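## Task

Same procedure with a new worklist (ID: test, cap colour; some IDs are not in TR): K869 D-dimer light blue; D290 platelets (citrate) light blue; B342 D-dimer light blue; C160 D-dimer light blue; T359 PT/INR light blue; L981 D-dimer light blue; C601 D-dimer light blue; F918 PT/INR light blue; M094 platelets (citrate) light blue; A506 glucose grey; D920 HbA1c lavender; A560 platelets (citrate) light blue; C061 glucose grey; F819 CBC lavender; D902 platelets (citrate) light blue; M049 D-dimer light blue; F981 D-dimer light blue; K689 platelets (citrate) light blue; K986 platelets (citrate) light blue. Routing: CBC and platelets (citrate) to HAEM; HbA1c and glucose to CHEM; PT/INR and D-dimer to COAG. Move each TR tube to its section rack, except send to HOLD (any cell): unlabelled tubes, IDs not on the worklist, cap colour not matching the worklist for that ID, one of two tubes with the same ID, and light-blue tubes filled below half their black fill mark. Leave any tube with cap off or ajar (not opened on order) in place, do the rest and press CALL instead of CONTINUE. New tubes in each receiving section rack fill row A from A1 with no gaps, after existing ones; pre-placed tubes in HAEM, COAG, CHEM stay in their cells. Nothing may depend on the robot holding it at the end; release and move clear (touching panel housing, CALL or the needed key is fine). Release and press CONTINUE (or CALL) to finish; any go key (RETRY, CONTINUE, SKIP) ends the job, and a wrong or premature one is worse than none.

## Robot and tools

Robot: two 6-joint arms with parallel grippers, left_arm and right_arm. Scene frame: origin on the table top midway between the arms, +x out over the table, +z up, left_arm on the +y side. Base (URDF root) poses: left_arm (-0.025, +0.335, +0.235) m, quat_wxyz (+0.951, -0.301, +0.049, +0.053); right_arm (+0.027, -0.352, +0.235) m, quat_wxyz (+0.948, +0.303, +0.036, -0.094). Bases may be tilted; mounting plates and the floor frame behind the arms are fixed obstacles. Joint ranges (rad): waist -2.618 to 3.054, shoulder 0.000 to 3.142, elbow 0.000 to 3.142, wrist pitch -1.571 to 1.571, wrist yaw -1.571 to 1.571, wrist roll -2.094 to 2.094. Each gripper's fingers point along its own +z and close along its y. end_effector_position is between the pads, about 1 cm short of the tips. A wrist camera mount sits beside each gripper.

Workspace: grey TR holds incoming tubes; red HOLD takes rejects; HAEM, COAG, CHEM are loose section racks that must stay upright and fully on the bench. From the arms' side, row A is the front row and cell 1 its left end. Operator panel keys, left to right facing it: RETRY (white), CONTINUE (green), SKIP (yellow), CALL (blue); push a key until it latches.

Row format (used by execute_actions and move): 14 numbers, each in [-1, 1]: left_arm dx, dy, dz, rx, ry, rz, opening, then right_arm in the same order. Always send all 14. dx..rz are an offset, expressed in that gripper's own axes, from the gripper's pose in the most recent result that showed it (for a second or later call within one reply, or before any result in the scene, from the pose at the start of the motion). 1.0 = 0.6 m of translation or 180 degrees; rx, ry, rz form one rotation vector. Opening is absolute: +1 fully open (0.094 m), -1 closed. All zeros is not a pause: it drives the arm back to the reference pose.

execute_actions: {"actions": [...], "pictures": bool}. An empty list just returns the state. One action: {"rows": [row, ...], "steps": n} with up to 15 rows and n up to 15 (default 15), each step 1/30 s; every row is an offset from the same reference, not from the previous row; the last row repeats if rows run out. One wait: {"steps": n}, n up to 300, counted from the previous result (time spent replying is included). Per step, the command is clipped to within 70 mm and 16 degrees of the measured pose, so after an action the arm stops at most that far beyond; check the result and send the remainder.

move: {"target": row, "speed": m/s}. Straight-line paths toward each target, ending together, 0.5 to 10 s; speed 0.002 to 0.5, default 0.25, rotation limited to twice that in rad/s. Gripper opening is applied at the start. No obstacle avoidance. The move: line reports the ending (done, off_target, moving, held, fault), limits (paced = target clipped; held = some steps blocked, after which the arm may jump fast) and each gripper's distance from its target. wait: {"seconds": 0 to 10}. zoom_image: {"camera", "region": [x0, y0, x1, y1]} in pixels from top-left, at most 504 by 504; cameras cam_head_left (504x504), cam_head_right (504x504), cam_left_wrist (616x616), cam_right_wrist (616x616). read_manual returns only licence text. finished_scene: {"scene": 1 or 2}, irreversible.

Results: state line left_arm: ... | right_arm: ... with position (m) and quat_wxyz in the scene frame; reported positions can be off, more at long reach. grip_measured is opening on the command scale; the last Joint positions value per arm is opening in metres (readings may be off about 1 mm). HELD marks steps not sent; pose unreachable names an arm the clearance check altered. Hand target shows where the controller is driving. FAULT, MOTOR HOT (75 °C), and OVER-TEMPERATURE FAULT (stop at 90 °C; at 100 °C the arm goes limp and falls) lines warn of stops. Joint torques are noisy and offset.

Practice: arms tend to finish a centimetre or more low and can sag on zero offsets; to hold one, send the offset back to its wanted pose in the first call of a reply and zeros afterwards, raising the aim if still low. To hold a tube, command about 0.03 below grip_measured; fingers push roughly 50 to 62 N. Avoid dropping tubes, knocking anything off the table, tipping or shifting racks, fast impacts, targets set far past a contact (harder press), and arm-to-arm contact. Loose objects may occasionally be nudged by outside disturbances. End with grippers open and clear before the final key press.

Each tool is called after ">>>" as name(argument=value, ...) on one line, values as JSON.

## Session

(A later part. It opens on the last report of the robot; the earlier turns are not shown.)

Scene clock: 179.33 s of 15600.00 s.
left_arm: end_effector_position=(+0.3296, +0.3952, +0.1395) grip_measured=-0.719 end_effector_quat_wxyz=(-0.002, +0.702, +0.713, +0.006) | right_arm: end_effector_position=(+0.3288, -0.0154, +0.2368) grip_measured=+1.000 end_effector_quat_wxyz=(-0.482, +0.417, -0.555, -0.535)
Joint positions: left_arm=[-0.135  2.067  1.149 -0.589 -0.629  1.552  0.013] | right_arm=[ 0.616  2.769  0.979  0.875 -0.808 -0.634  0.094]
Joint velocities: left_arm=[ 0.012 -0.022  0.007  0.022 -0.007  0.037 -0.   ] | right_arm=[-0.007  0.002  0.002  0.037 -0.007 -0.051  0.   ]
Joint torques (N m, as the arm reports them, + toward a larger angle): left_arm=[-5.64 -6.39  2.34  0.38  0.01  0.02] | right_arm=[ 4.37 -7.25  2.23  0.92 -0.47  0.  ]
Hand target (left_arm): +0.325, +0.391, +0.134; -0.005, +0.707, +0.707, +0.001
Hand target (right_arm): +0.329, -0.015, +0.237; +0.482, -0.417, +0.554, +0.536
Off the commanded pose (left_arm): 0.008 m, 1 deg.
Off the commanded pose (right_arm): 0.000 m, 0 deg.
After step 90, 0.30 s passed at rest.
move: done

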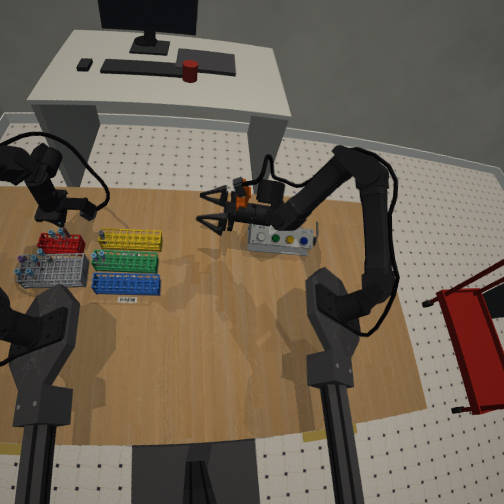

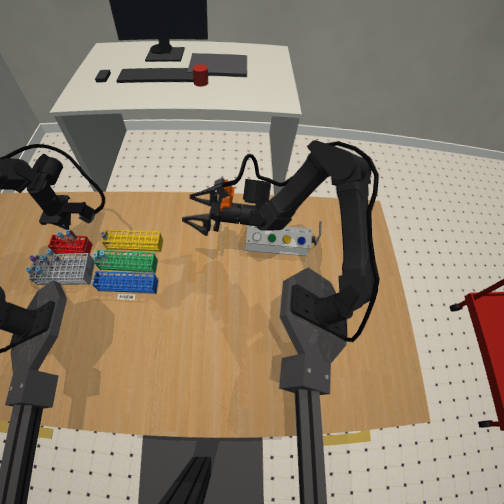

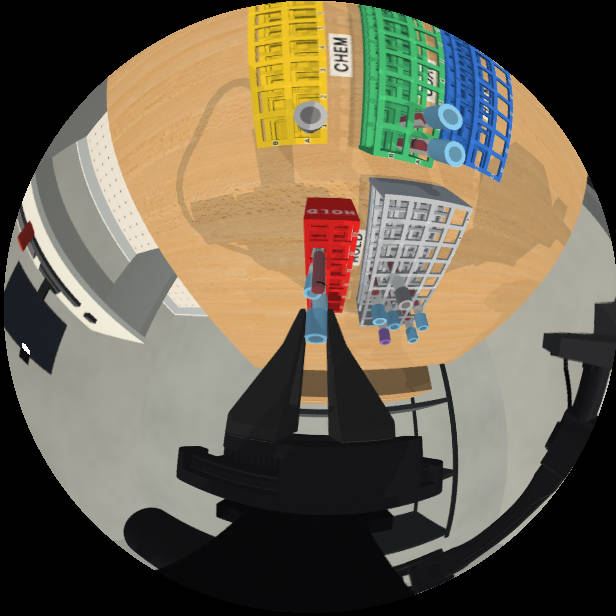

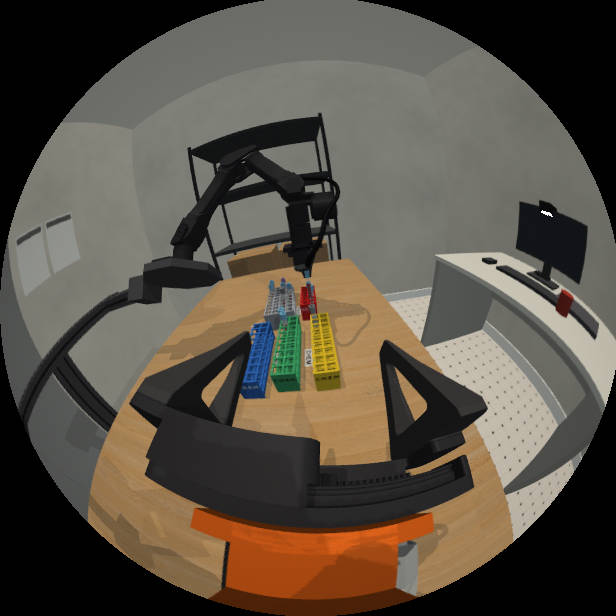

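>>> execute_actions(actions=[{"rows":[[-0.007,-0.006,0.02,0.003,-0.001,0.005,-0.75,0,0,0,0,0,0,1],[-0.007,-0.006,0.028,0.003,-0.001,0.005,-0.75,0,0,0,0,0,0,1],[-0.007,-0.006,0.036,0.003,-0.001,0.005,-0.75,0,0,0,0,0,0,1],[-0.007,-0.006,0.044,0.003,-0.001,0.005,-0.75,0,0,0,0,0,0,1]]}])

Scene clock: 183.13 s of 15600.00 s.
left_arm: end_effector_position=(+0.3294, +0.3967, +0.1179) grip_measured=-0.719 end_effector_quat_wxyz=(-0.004, +0.701, +0.713, +0.006) | right_arm: end_effector_position=(+0.3291, -0.0154, +0.2366) grip_measured=+1.000 end_effector_quat_wxyz=(-0.482, +0.417, -0.556, -0.534)
Joint positions: left_arm=[-0.097  2.11   1.132 -0.506 -0.629  1.596  0.013] | right_arm=[ 0.616  2.769  0.979  0.875 -0.806 -0.634  0.094]
Joint velocities: left_arm=[-0.012  0.012 -0.027 -0.007  0.022 -0.095  0.   ] | right_arm=[-0.002 -0.002  0.007  0.051 -0.081  0.037  0.   ]
Joint torques (N m, as the arm reports them, + toward a larger angle): left_arm=[-5.9  -6.5   2.06  0.38  0.02  0.06] | right_arm=[ 4.39 -7.22  2.25  0.93 -0.48  0.01]
Hand target (left_arm): +0.326, +0.391, +0.113; -0.005, +0.707, +0.707, +0.002
Hand target (right_arm): +0.329, -0.015, +0.237; +0.482, -0.417, +0.555, +0.535
Off the commanded pose (left_arm): 0.008 m, 1 deg.
Off the commanded pose (right_arm): 0.000 m, 0 deg.
Steps of this call (steps 1 to 90: nothing new was sent; then 0.30 s passed at rest; steps 91 to 105: all 15 steps of this action). Readings (end_effector_position):
91: left_arm (+0.3304, +0.3954, +0.1393) | right_arm (+0.3289, -0.0154, +0.2368)
92: left_arm (+0.3311, +0.3956, +0.1384) | right_arm (+0.3289, -0.0154, +0.2367)
94: left_arm (+0.3324, +0.3965, +0.1334) | right_arm (+0.3290, -0.0154, +0.2367)
98: left_arm (+0.3281, +0.3972, +0.1203) | right_arm (+0.3290, -0.0154, +0.2366)
105: the state above

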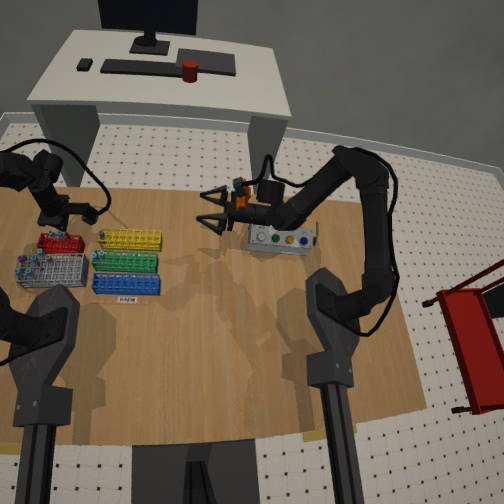

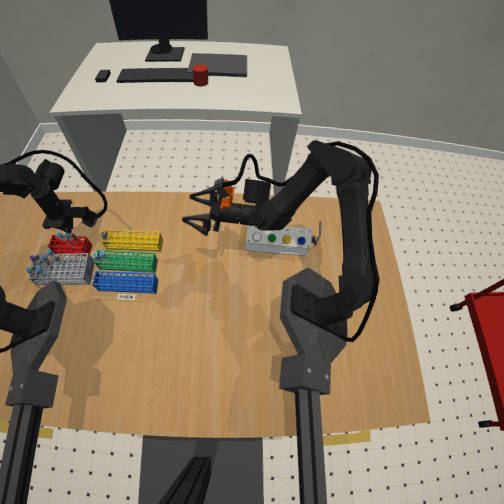

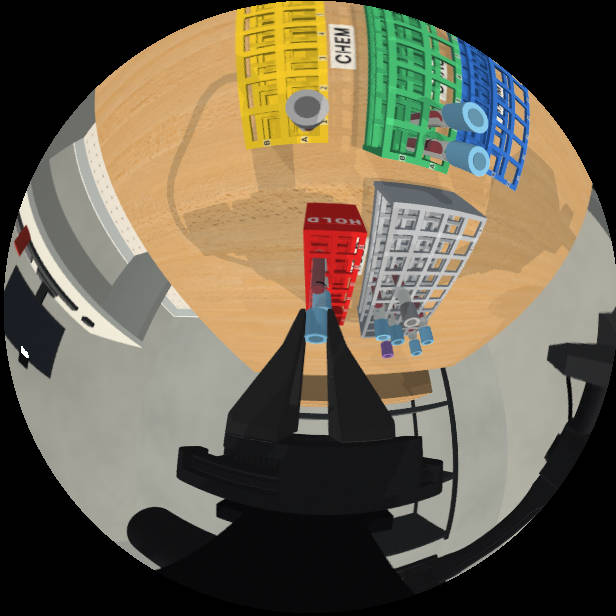

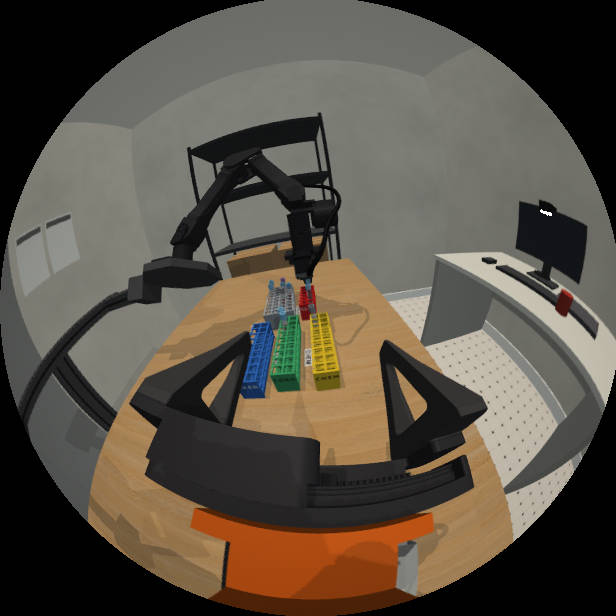

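>>> move(target=[-0.01,-0.008,0.05,0.002,-0.002,0.005,-0.75,0,0,0,0,0,0,1], speed=0.05)

>>> execute_actions(actions=[{"rows":[[0,0,0,0,0,0,-0.45,0,0,0,0,0,0,1]],"steps":8}], pictures=false)

>>> move(target=[-0.002,0.01,-0.1,0,-0.004,0,-0.45,0,0,0,0,0,0,1], speed=0.12)

>>> move(target=[0.06,-0.155,-0.01,-0.004,-0.008,0.008,-0.4,0,0,0,0,0,0,1])

>>> move(target=[-0.012,-0.006,0.065,-0.003,-0.006,0.004,-0.4,0,0,0,0,0,0,1], speed=0.06)

Scene clock: 193.47 s of 15600.00 s.
left_arm: end_effector_position=(+0.3310, +0.3971, +0.0946) grip_measured=-0.719 end_effector_quat_wxyz=(-0.003, +0.701, +0.713, +0.011) | right_arm: end_effector_position=(+0.3293, -0.0154, +0.2363) grip_measured=+1.000 end_effector_quat_wxyz=(-0.482, +0.417, -0.557, -0.534)
Joint positions: left_arm=[-0.06   2.16   1.114 -0.398 -0.629  1.648  0.013] | right_arm=[ 0.616  2.769  0.979  0.875 -0.804 -0.634  0.094]
Joint velocities: left_arm=[-0.002 -0.007 -0.017 -0.007  0.007 -0.037 -0.001] | right_arm=[-0.007 -0.007 -0.002 -0.022  0.037 -0.022  0.   ]
Joint torques (N m, as the arm reports them, + toward a larger angle): left_arm=[-5.63 -6.5   1.72  0.38  0.04  0.05] | right_arm=[ 4.41 -7.34  2.29  0.91 -0.48  0.01]
Hand target (left_arm): +0.324, +0.391, +0.088; -0.005, +0.707, +0.707, +0.001
Hand target (right_arm): +0.329, -0.015, +0.237; +0.482, -0.417, +0.556, +0.534
Off the commanded pose (left_arm): 0.011 m, 1 deg.
Off the commanded pose (right_arm): 0.000 m, 0 deg.
After step 90, 6.27 s passed at rest.
move: off_target (left_arm)

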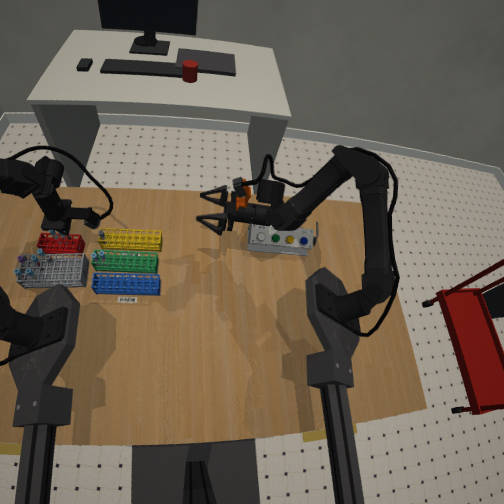

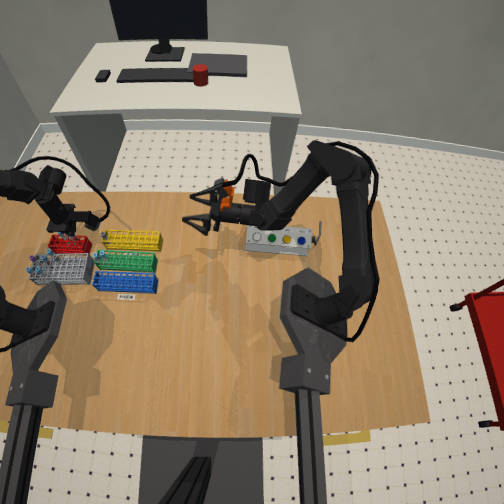

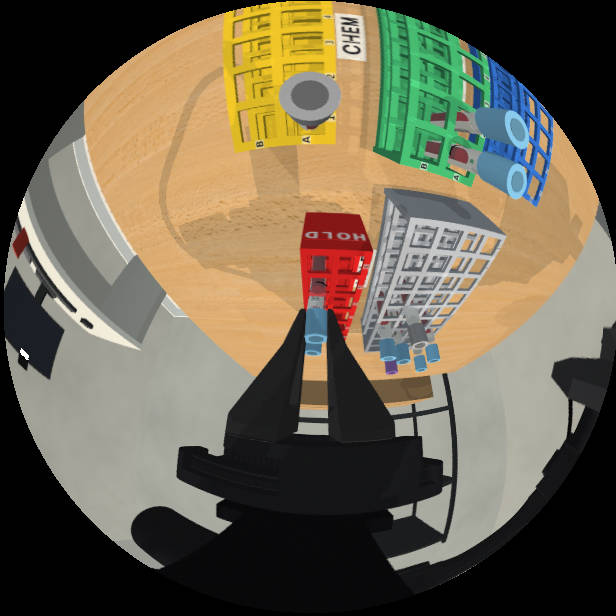

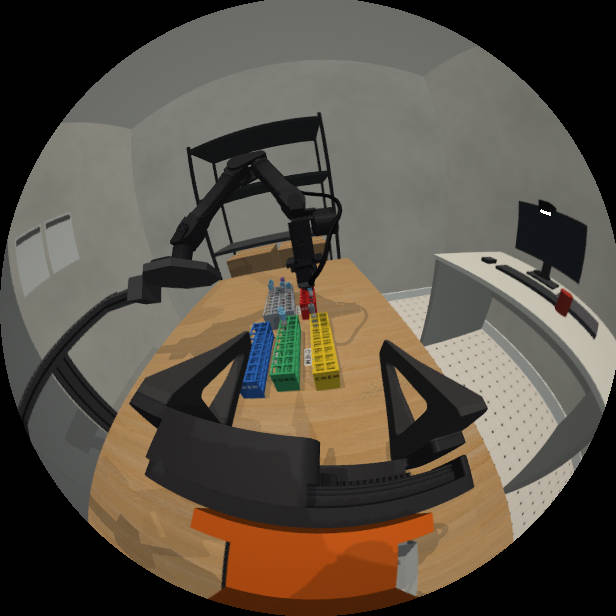

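Scene clock: 193.73 s of 15600.00 s.
left_arm: end_effector_position=(+0.3310, +0.3971, +0.0946) grip_measured=-0.452 end_effector_quat_wxyz=(-0.003, +0.701, +0.713, +0.011) | right_arm: end_effector_position=(+0.3296, -0.0154, +0.2360) grip_measured=+1.000 end_effector_quat_wxyz=(-0.482, +0.416, -0.557, -0.533)
Joint positions: left_arm=[-0.06   2.16   1.114 -0.398 -0.629  1.648  0.026] | right_arm=[ 0.616  2.769  0.979  0.875 -0.802 -0.634  0.094]
Joint velocities: left_arm=[-0.012 -0.002 -0.007  0.007 -0.022  0.051 -0.002] | right_arm=[-0.002  0.002 -0.012  0.037 -0.007 -0.051  0.   ]
Joint torques (N m, as the arm reports them, + toward a larger angle): left_arm=[-5.84 -7.54  2.6   0.3  -0.04  0.01] | right_arm=[ 4.33 -7.31  2.32  0.92 -0.47 -0.01]
Hand target (left_arm): +0.331, +0.397, +0.095; -0.003, +0.701, +0.713, +0.011
Hand target (right_arm): +0.329, -0.015, +0.236; +0.482, -0.417, +0.557, +0.533
Off the commanded pose (left_arm): 0.000 m, 0 deg.
Off the commanded pose (right_arm): 0.000 m, 0 deg.
Steps of this call (steps 1 to 8: all 8 steps of this action). Readings (end_effector_position):
1: left_arm (+0.3310, +0.3971, +0.0946) | right_arm (+0.3294, -0.0154, +0.2362)
2: left_arm (+0.3310, +0.3971, +0.0946) | right_arm (+0.3294, -0.0154, +0.2362)
4: left_arm (+0.3310, +0.3971, +0.0946) | right_arm (+0.3295, -0.0154, +0.2361)
8: the state above

Scene clock: 195.10 s of 15600.00 s.
left_arm: end_effector_position=(+0.3316, +0.3964, +0.1443) grip_measured=-0.452 end_effector_quat_wxyz=(-0.006, +0.700, +0.714, +0.003) | right_arm: end_effector_position=(+0.3298, -0.0154, +0.2357) grip_measured=+1.000 end_effector_quat_wxyz=(-0.482, +0.416, -0.558, -0.532)
Joint positions: left_arm=[-0.141  2.069  1.177 -0.631 -0.629  1.535  0.026] | right_arm=[ 0.616  2.769  0.979  0.875 -0.8   -0.634  0.094]
Joint velocities: left_arm=[ 0.002  0.007 -0.017  0.007  0.066 -0.007 -0.001] | right_arm=[-0.017  0.012 -0.007 -0.037 -0.11  -0.037  0.   ]
Joint torques (N m, as the arm reports them, + toward a larger angle): left_arm=[-7.13 -8.56  4.85  0.01  0.   -0.07] | right_arm=[ 4.42 -7.28  2.29  0.94 -0.46 -0.01]
Hand target (left_arm): +0.337, +0.395, +0.155; +0.003, +0.701, +0.713, +0.006
Hand target (right_arm): +0.330, -0.015, +0.236; +0.482, -0.416, +0.557, +0.533
Off the commanded pose (left_arm): 0.012 m, 1 deg.
Off the commanded pose (right_arm): 0.000 m, 0 deg.
move: off_target (left_arm)

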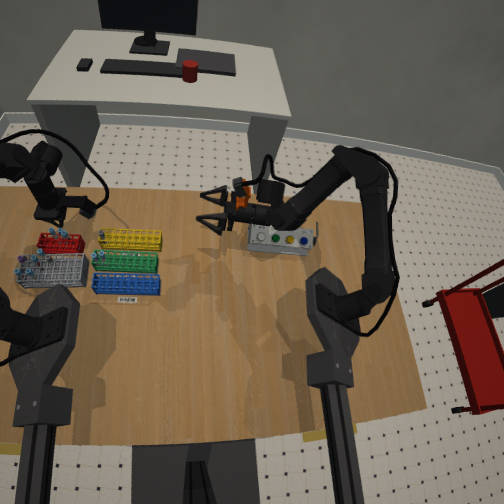

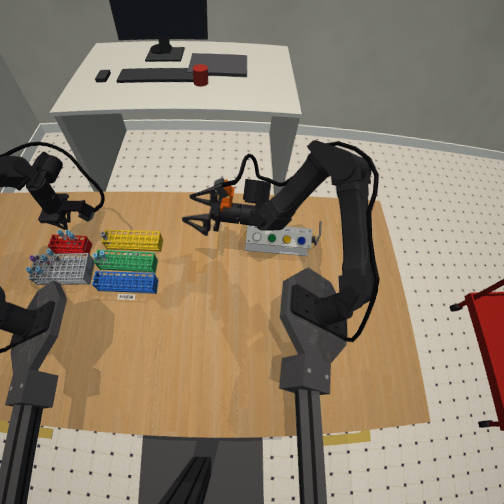

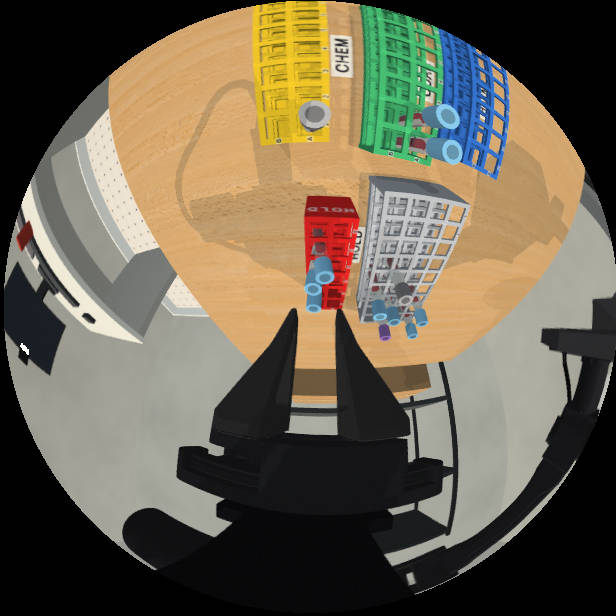

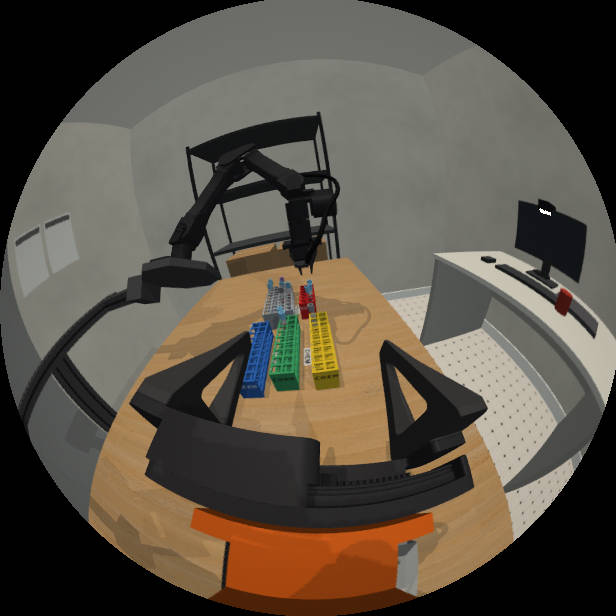

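Scene clock: 196.13 s of 15600.00 s.
left_arm: end_effector_position=(+0.2395, +0.4353, +0.1509) grip_measured=-0.402 end_effector_quat_wxyz=(-0.006, +0.710, +0.704, +0.000) | right_arm: end_effector_position=(+0.3301, -0.0155, +0.2354) grip_measured=+1.000 end_effector_quat_wxyz=(-0.482, +0.416, -0.559, -0.531)
Joint positions: left_arm=[-0.034  1.705  0.775 -0.52  -0.618  1.692  0.028] | right_arm=[ 0.616  2.769  0.979  0.875 -0.797 -0.634  0.094]
Joint velocities: left_arm=[ 0.002 -0.007 -0.002 -0.007 -0.007 -0.037 -0.001] | right_arm=[ 0.017 -0.002  0.002  0.022 -0.007 -0.066  0.   ]
Joint torques (N m, as the arm reports them, + toward a larger angle): left_arm=[-3.56 -6.68  1.98  0.34  0.16  0.08] | right_arm=[ 4.37 -7.36  2.32  0.93 -0.48 -0.04]
Hand target (left_arm): +0.239, +0.433, +0.152; +0.006, +0.709, +0.705, -0.002
Hand target (right_arm): +0.330, -0.015, +0.236; +0.482, -0.416, +0.558, +0.532
Off the commanded pose (left_arm): 0.005 m, 2 deg.
Off the commanded pose (right_arm): 0.000 m, 0 deg.
move: done

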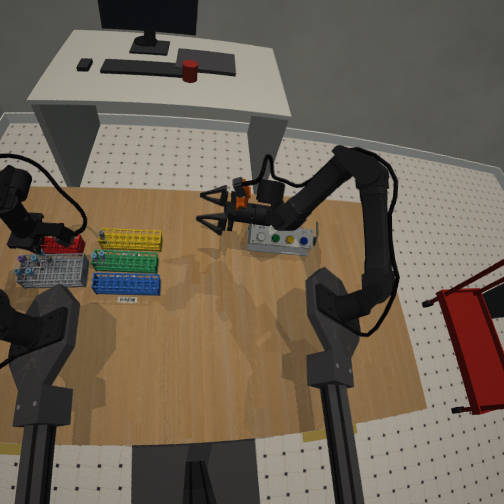

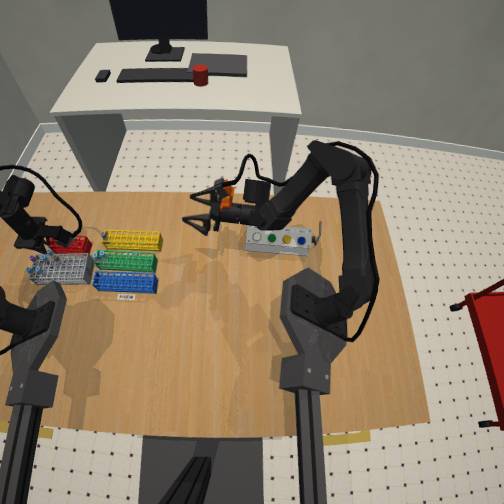

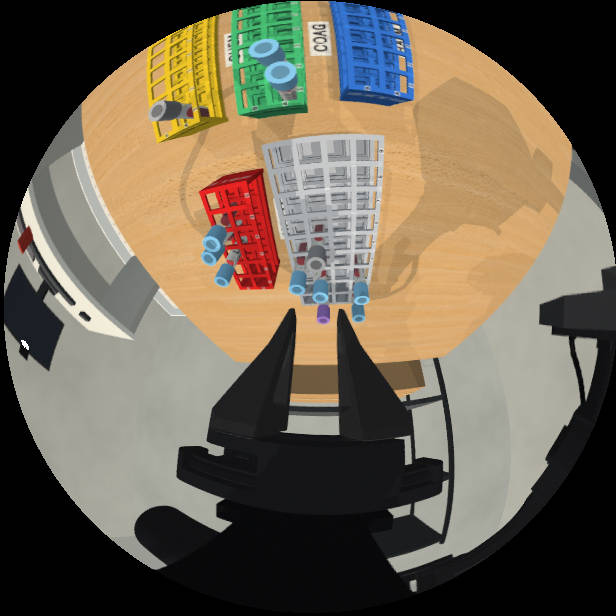

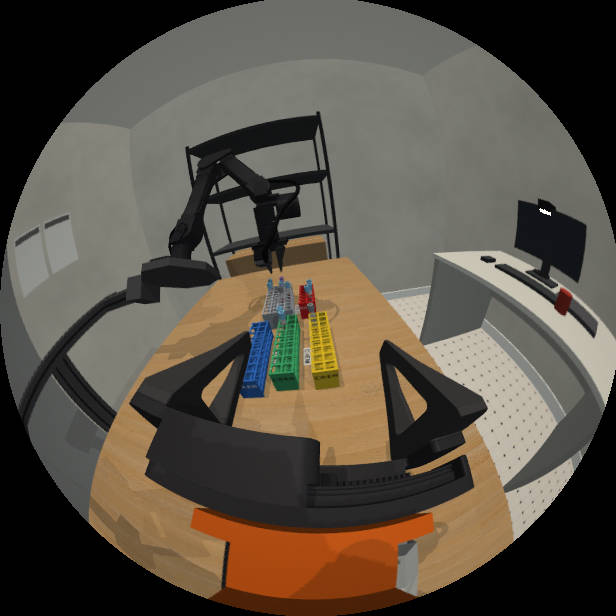

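Scene clock: 197.33 s of 15600.00 s.
left_arm: end_effector_position=(+0.2417, +0.4364, +0.1181) grip_measured=-0.402 end_effector_quat_wxyz=(+0.001, +0.709, +0.705, +0.012) | right_arm: end_effector_position=(+0.3303, -0.0155, +0.2352) grip_measured=+1.000 end_effector_quat_wxyz=(-0.482, +0.416, -0.560, -0.531)
Joint positions: left_arm=[ 0.038  1.779  0.716 -0.305 -0.608  1.794  0.028] | right_arm=[ 0.616  2.769  0.979  0.875 -0.796 -0.634  0.094]
Joint velocities: left_arm=[ 0.007  0.007 -0.012  0.022  0.037  0.051 -0.002] | right_arm=[ 0.007 -0.012 -0.002  0.037  0.022 -0.081  0.   ]
Joint torques (N m, as the arm reports them, + toward a larger angle): left_arm=[-3.57 -4.24  1.3   0.38  0.16  0.02] | right_arm=[ 4.37 -7.32  2.3   0.95 -0.47 -0.03]
Hand target (left_arm): +0.235, +0.429, +0.112; +0.004, +0.715, +0.700, -0.003
Hand target (right_arm): +0.330, -0.015, +0.235; +0.482, -0.416, +0.559, +0.531
Off the commanded pose (left_arm): 0.012 m, 2 deg.
Off the commanded pose (right_arm): 0.000 m, 0 deg.
move: off_target (left_arm)

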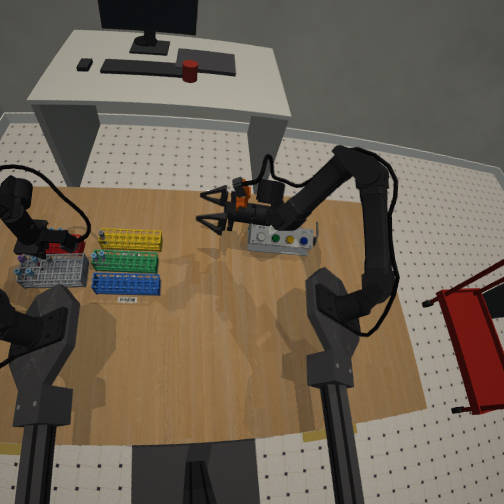

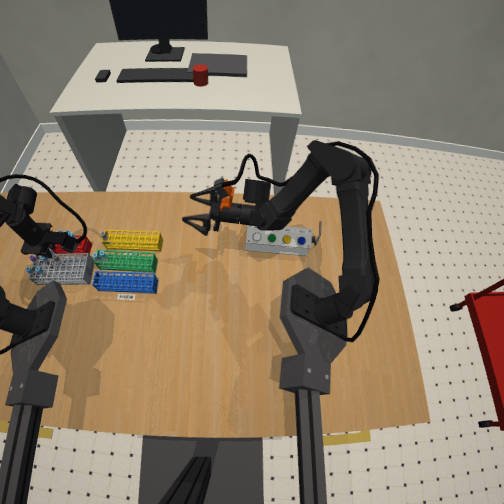

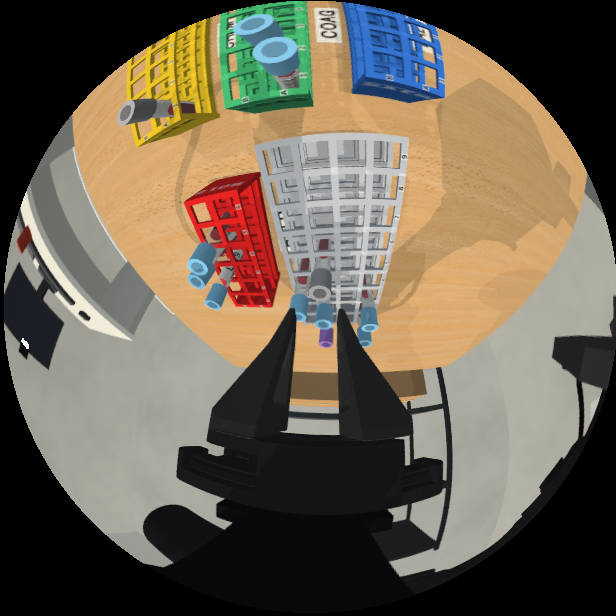

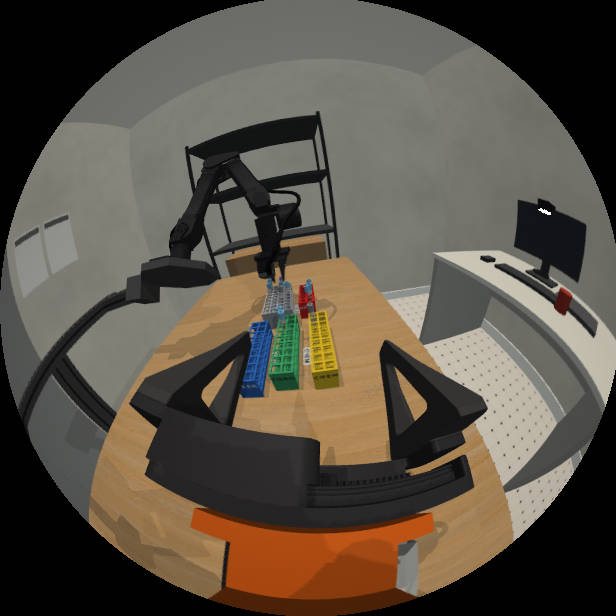

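>>> move(target=[-0.019,-0.019,0.063,0.009,-0.008,0.002,-0.4,0,0,0,0,0,0,1], speed=0.06)

>>> execute_actions(actions=[{"rows":[[0,0,0,0,0,0,-0.75,0,0,0,0,0,0,1]],"steps":12}], pictures=false)

>>> move(target=[0,0.012,-0.21,-0.004,-0.007,0,-0.75,0,0,0,0,0,0,1], speed=0.12)

>>> move(target=[-0.39,0.025,-0.035,0,0,-0.55,-0.75,0,0,0,0,0,0,1], speed=0.35)

>>> zoom_image(camera="cam_right_wrist", region=[235,255,325,345])

Scene clock: 204.77 s of 15600.00 s.
left_arm: end_effector_position=(+0.2378, +0.4338, +0.0857) grip_measured=-0.402 end_effector_quat_wxyz=(-0.005, +0.706, +0.708, +0.008) | right_arm: end_effector_position=(+0.3306, -0.0155, +0.2349) grip_measured=+1.000 end_effector_quat_wxyz=(-0.482, +0.416, -0.561, -0.530)
Joint positions: left_arm=[ 0.099  1.888  0.691 -0.145 -0.601  1.849  0.028] | right_arm=[ 0.616  2.769  0.979  0.875 -0.793 -0.634  0.094]
Joint velocities: left_arm=[-0.012 -0.007 -0.002 -0.051  0.007  0.037 -0.001] | right_arm=[ 0.002 -0.017  0.012  0.037  0.007 -0.066  0.   ]
Joint torques (N m, as the arm reports them, + toward a larger angle): left_arm=[-3.67 -4.59  0.67  0.37  0.13  0.07] | right_arm=[ 4.37 -7.36  2.34  0.91 -0.45 -0.01]
Hand target (left_arm): +0.230, +0.426, +0.080; -0.001, +0.711, +0.703, -0.007
Hand target (right_arm): +0.330, -0.015, +0.235; +0.482, -0.416, +0.560, +0.531
Off the commanded pose (left_arm): 0.012 m, 2 deg.
Off the commanded pose (right_arm): 0.000 m, 0 deg.
After step 90, 3.23 s passed at rest.
move: off_target (left_arm)

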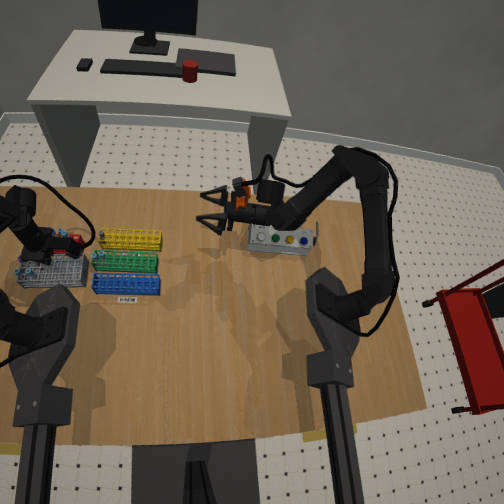

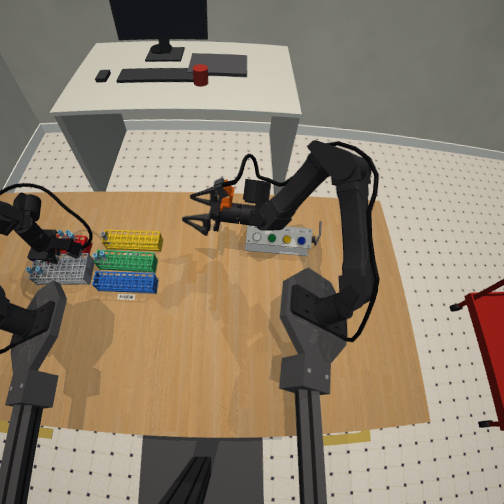

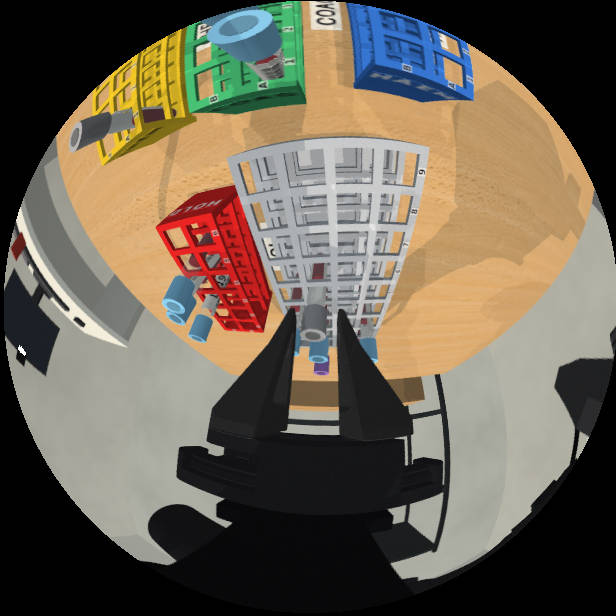

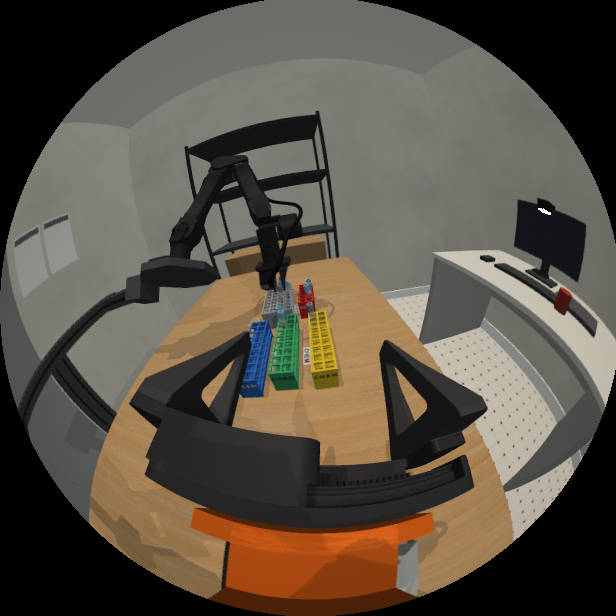

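Scene clock: 205.17 s of 15600.00 s.
left_arm: end_effector_position=(+0.2378, +0.4338, +0.0857) grip_measured=-0.717 end_effector_quat_wxyz=(-0.005, +0.706, +0.708, +0.008) | right_arm: end_effector_position=(+0.3308, -0.0155, +0.2346) grip_measured=+1.000 end_effector_quat_wxyz=(-0.482, +0.416, -0.561, -0.529)
Joint positions: left_arm=[ 0.099  1.888  0.691 -0.145 -0.601  1.849  0.013] | right_arm=[ 0.616  2.769  0.979  0.875 -0.791 -0.634  0.094]
Joint velocities: left_arm=[ 0.002 -0.002 -0.012 -0.007 -0.022  0.037  0.001] | right_arm=[ 0.002 -0.007 -0.007  0.007  0.007 -0.037  0.   ]
Joint torques (N m, as the arm reports them, + toward a larger angle): left_arm=[-4.07 -5.91  1.82  0.29 -0.05  0.01] | right_arm=[ 4.35 -7.31  2.28  0.96 -0.47 -0.02]
Hand target (left_arm): +0.238, +0.434, +0.086; -0.005, +0.706, +0.708, +0.008
Hand target (right_arm): +0.331, -0.015, +0.235; +0.482, -0.416, +0.560, +0.530
Off the commanded pose (left_arm): 0.000 m, 0 deg.
Off the commanded pose (right_arm): 0.000 m, 0 deg.
Steps of this call (steps 1 to 12: all 12 steps of this action). Readings (end_effector_position):
1: left_arm (+0.2378, +0.4338, +0.0857) | right_arm (+0.3307, -0.0155, +0.2348)
2: left_arm (+0.2378, +0.4338, +0.0857) | right_arm (+0.3307, -0.0155, +0.2348)
4: left_arm (+0.2378, +0.4338, +0.0857) | right_arm (+0.3308, -0.0155, +0.2347)
8: left_arm (+0.2378, +0.4338, +0.0857) | right_arm (+0.3308, -0.0155, +0.2346)
12: the state above

Scene clock: 207.10 s of 15600.00 s.
left_arm: end_effector_position=(+0.2407, +0.4315, +0.2023) grip_measured=-0.717 end_effector_quat_wxyz=(+0.000, +0.706, +0.709, -0.002) | right_arm: end_effector_position=(+0.3312, -0.0155, +0.2343) grip_measured=+1.000 end_effector_quat_wxyz=(-0.482, +0.416, -0.562, -0.528)
Joint positions: left_arm=[-0.155  1.612  0.87  -0.788 -0.615  1.534  0.013] | right_arm=[ 0.616  2.769  0.979  0.875 -0.789 -0.634  0.094]
Joint velocities: left_arm=[-0.002  0.012 -0.012  0.022 -0.022 -0.037  0.   ] | right_arm=[-0.012  0.012  0.002  0.022 -0.007 -0.022  0.   ]
Joint torques (N m, as the arm reports them, + toward a larger angle): left_arm=[-5.06 -6.03  5.35  0.01  0.01 -0.06] | right_arm=[ 4.28 -7.28  2.22  0.92 -0.47  0.  ]
Hand target (left_arm): +0.246, +0.432, +0.212; +0.009, +0.706, +0.708, +0.004
Hand target (right_arm): +0.331, -0.016, +0.235; +0.482, -0.416, +0.561, +0.529
Off the commanded pose (left_arm): 0.010 m, 1 deg.
Off the commanded pose (right_arm): 0.000 m, 0 deg.
move: done

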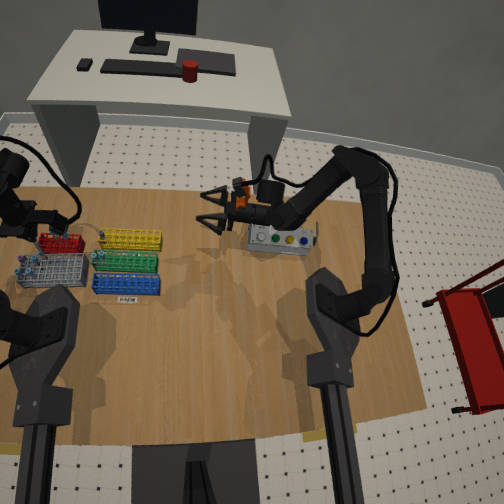

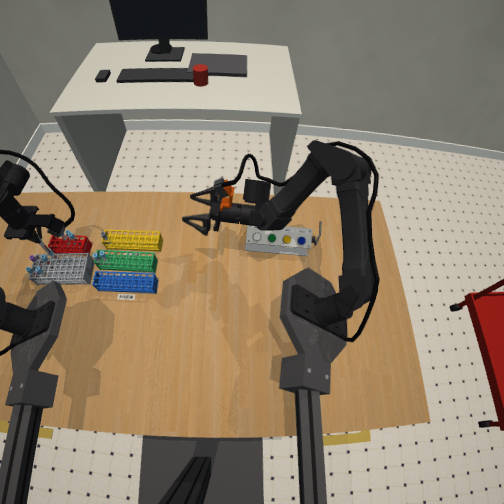

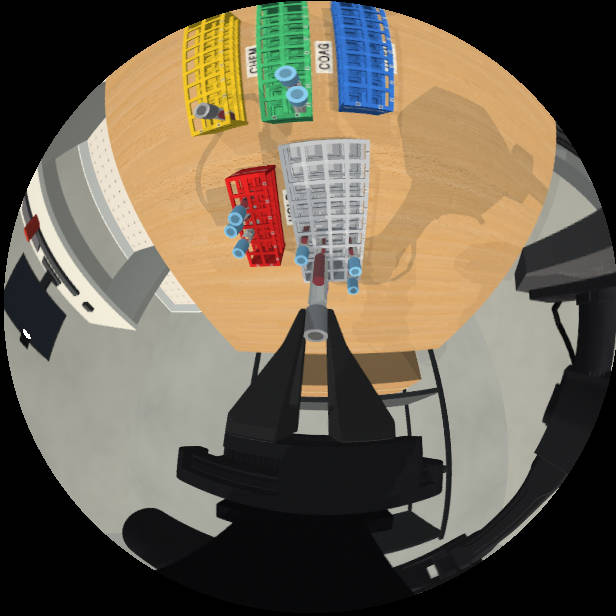

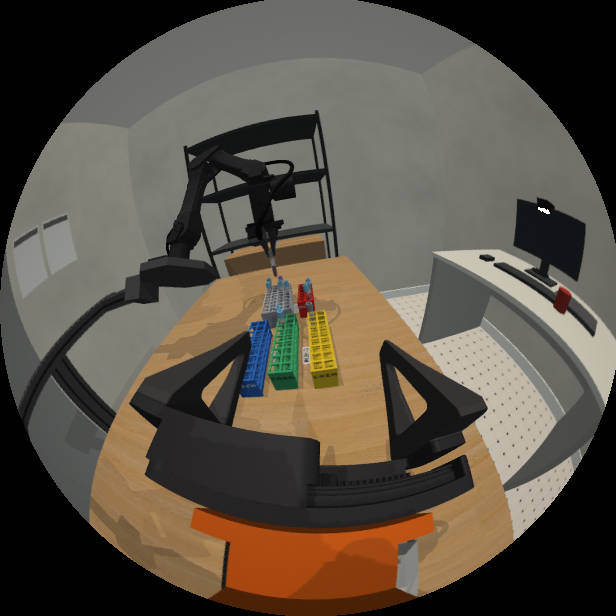

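Scene clock: 210.27 s of 15600.00 s.
left_arm: end_effector_position=(+0.2528, +0.2002, +0.2223) grip_measured=-0.717 end_effector_quat_wxyz=(-0.001, -0.086, +0.996, -0.008) | right_arm: end_effector_position=(+0.3314, -0.0155, +0.2340) grip_measured=+1.000 end_effector_quat_wxyz=(-0.482, +0.416, -0.563, -0.528)
Joint positions: left_arm=[-0.773  2.263  1.227 -0.882 -0.504 -0.925  0.013] | right_arm=[ 0.616  2.769  0.979  0.875 -0.787 -0.634  0.094]
Joint velocities: left_arm=[-0.007  0.007 -0.002  0.007 -0.022 -0.007  0.   ] | right_arm=[ 0.007 -0.002  0.027  0.007 -0.037  0.037  0.   ]
Joint torques (N m, as the arm reports them, + toward a larger angle): left_arm=[-6.35 -5.79  5.98  0.1   0.02 -0.05] | right_arm=[ 4.42 -7.35  2.28  0.94 -0.48 -0.02]
Hand target (left_arm): +0.252, +0.194, +0.225; -0.000, -0.080, +0.997, -0.006
Hand target (right_arm): +0.331, -0.016, +0.234; +0.482, -0.416, +0.562, +0.528
Off the commanded pose (left_arm): 0.005 m, 1 deg.
Off the commanded pose (right_arm): 0.000 m, 0 deg.
move: done

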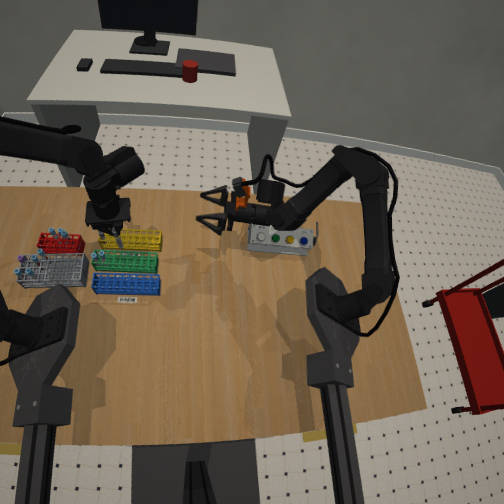

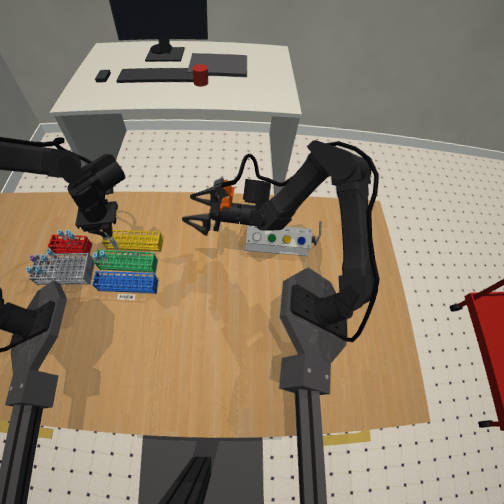

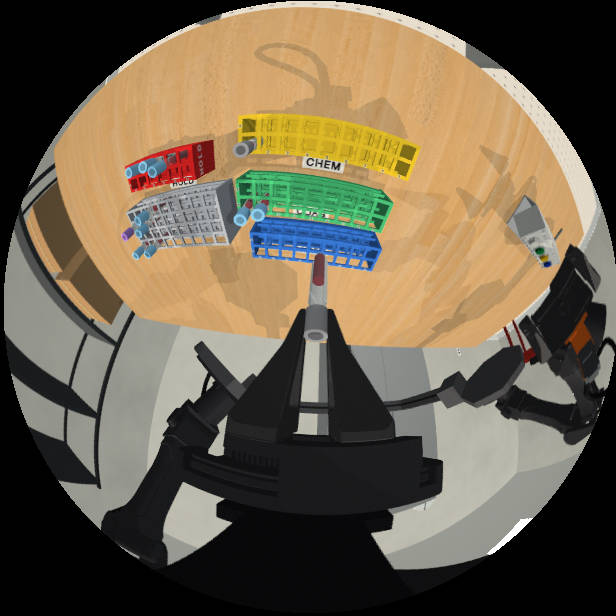

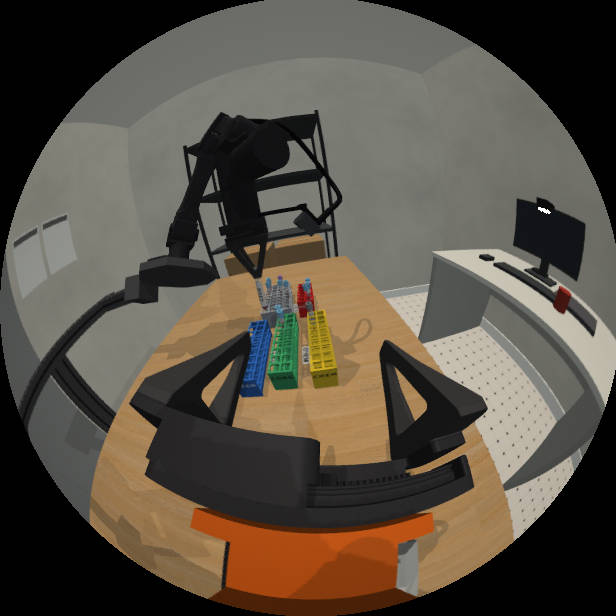

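Region (235, 255, 325, 345) of cam_right_wrist's 616x616 image, scaled by 5.600, with more detail than that image has.

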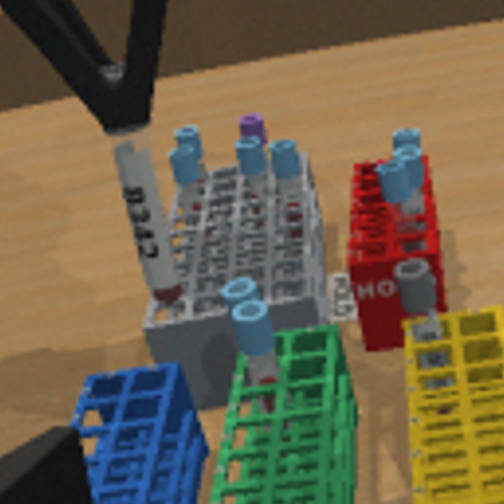

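>>> move(target=[-0.176,0.262,-0.01,0,0,0.558,-0.75,0,0,0,0,0,0,1], speed=0.35)

Scene clock: 216.87 s of 15600.00 s.
left_arm: end_effector_position=(+0.3286, +0.3687, +0.2147) grip_measured=-0.717 end_effector_quat_wxyz=(-0.006, +0.712, +0.702, -0.006) | right_arm: end_effector_position=(+0.3317, -0.0156, +0.2337) grip_measured=+1.000 end_effector_quat_wxyz=(-0.482, +0.416, -0.564, -0.527)
Joint positions: left_arm=[-0.316  2.023  1.304 -0.943 -0.612  1.344  0.013] | right_arm=[ 0.616  2.769  0.979  0.875 -0.784 -0.634  0.094]
Joint velocities: left_arm=[-0.002 -0.012 -0.022 -0.007  0.007  0.022  0.001] | right_arm=[ 0.002  0.012 -0.012  0.037 -0.037 -0.051  0.   ]
Joint torques (N m, as the arm reports them, + toward a larger angle): left_arm=[-5.62 -8.63  5.6  -0.01  0.05  0.05] | right_arm=[ 4.4  -7.32  2.32  0.95 -0.46 -0.01]
Hand target (left_arm): +0.333, +0.374, +0.225; +0.003, +0.710, +0.704, -0.004
Hand target (right_arm): +0.331, -0.016, +0.234; +0.482, -0.416, +0.563, +0.528
Off the commanded pose (left_arm): 0.012 m, 1 deg.
Off the commanded pose (right_arm): 0.000 m, 0 deg.
After step 90, 0.40 s passed at rest.
move: off_target (left_arm)

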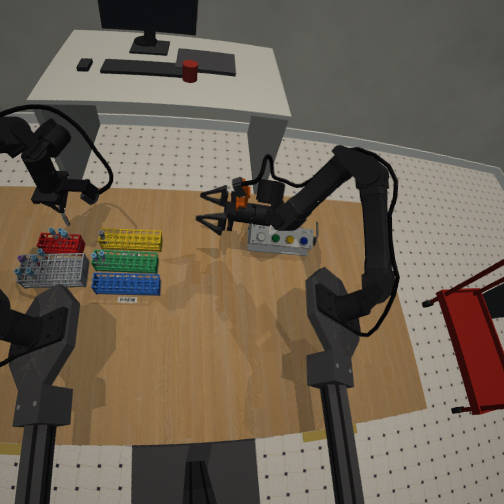

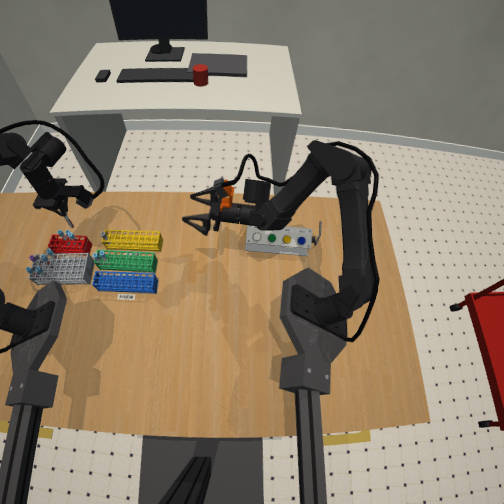

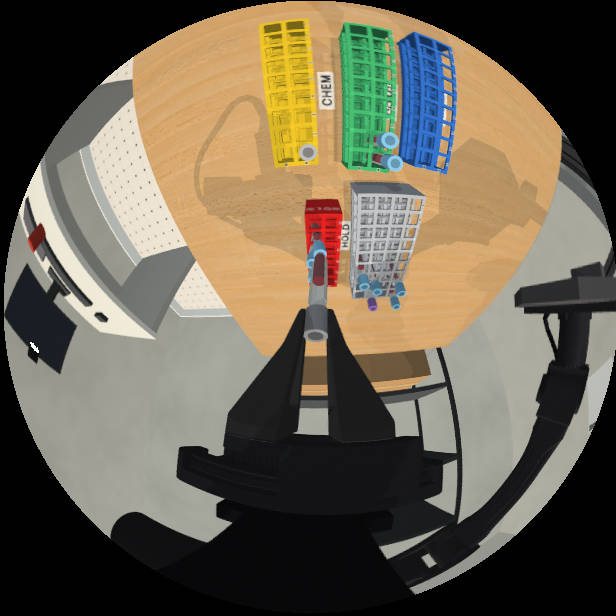

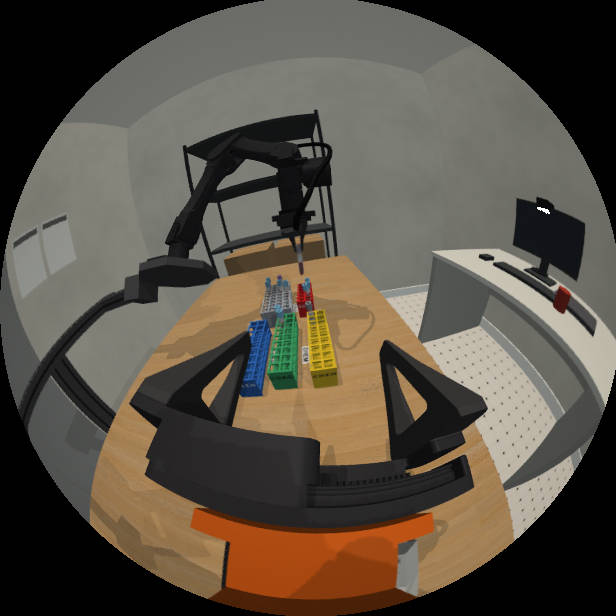

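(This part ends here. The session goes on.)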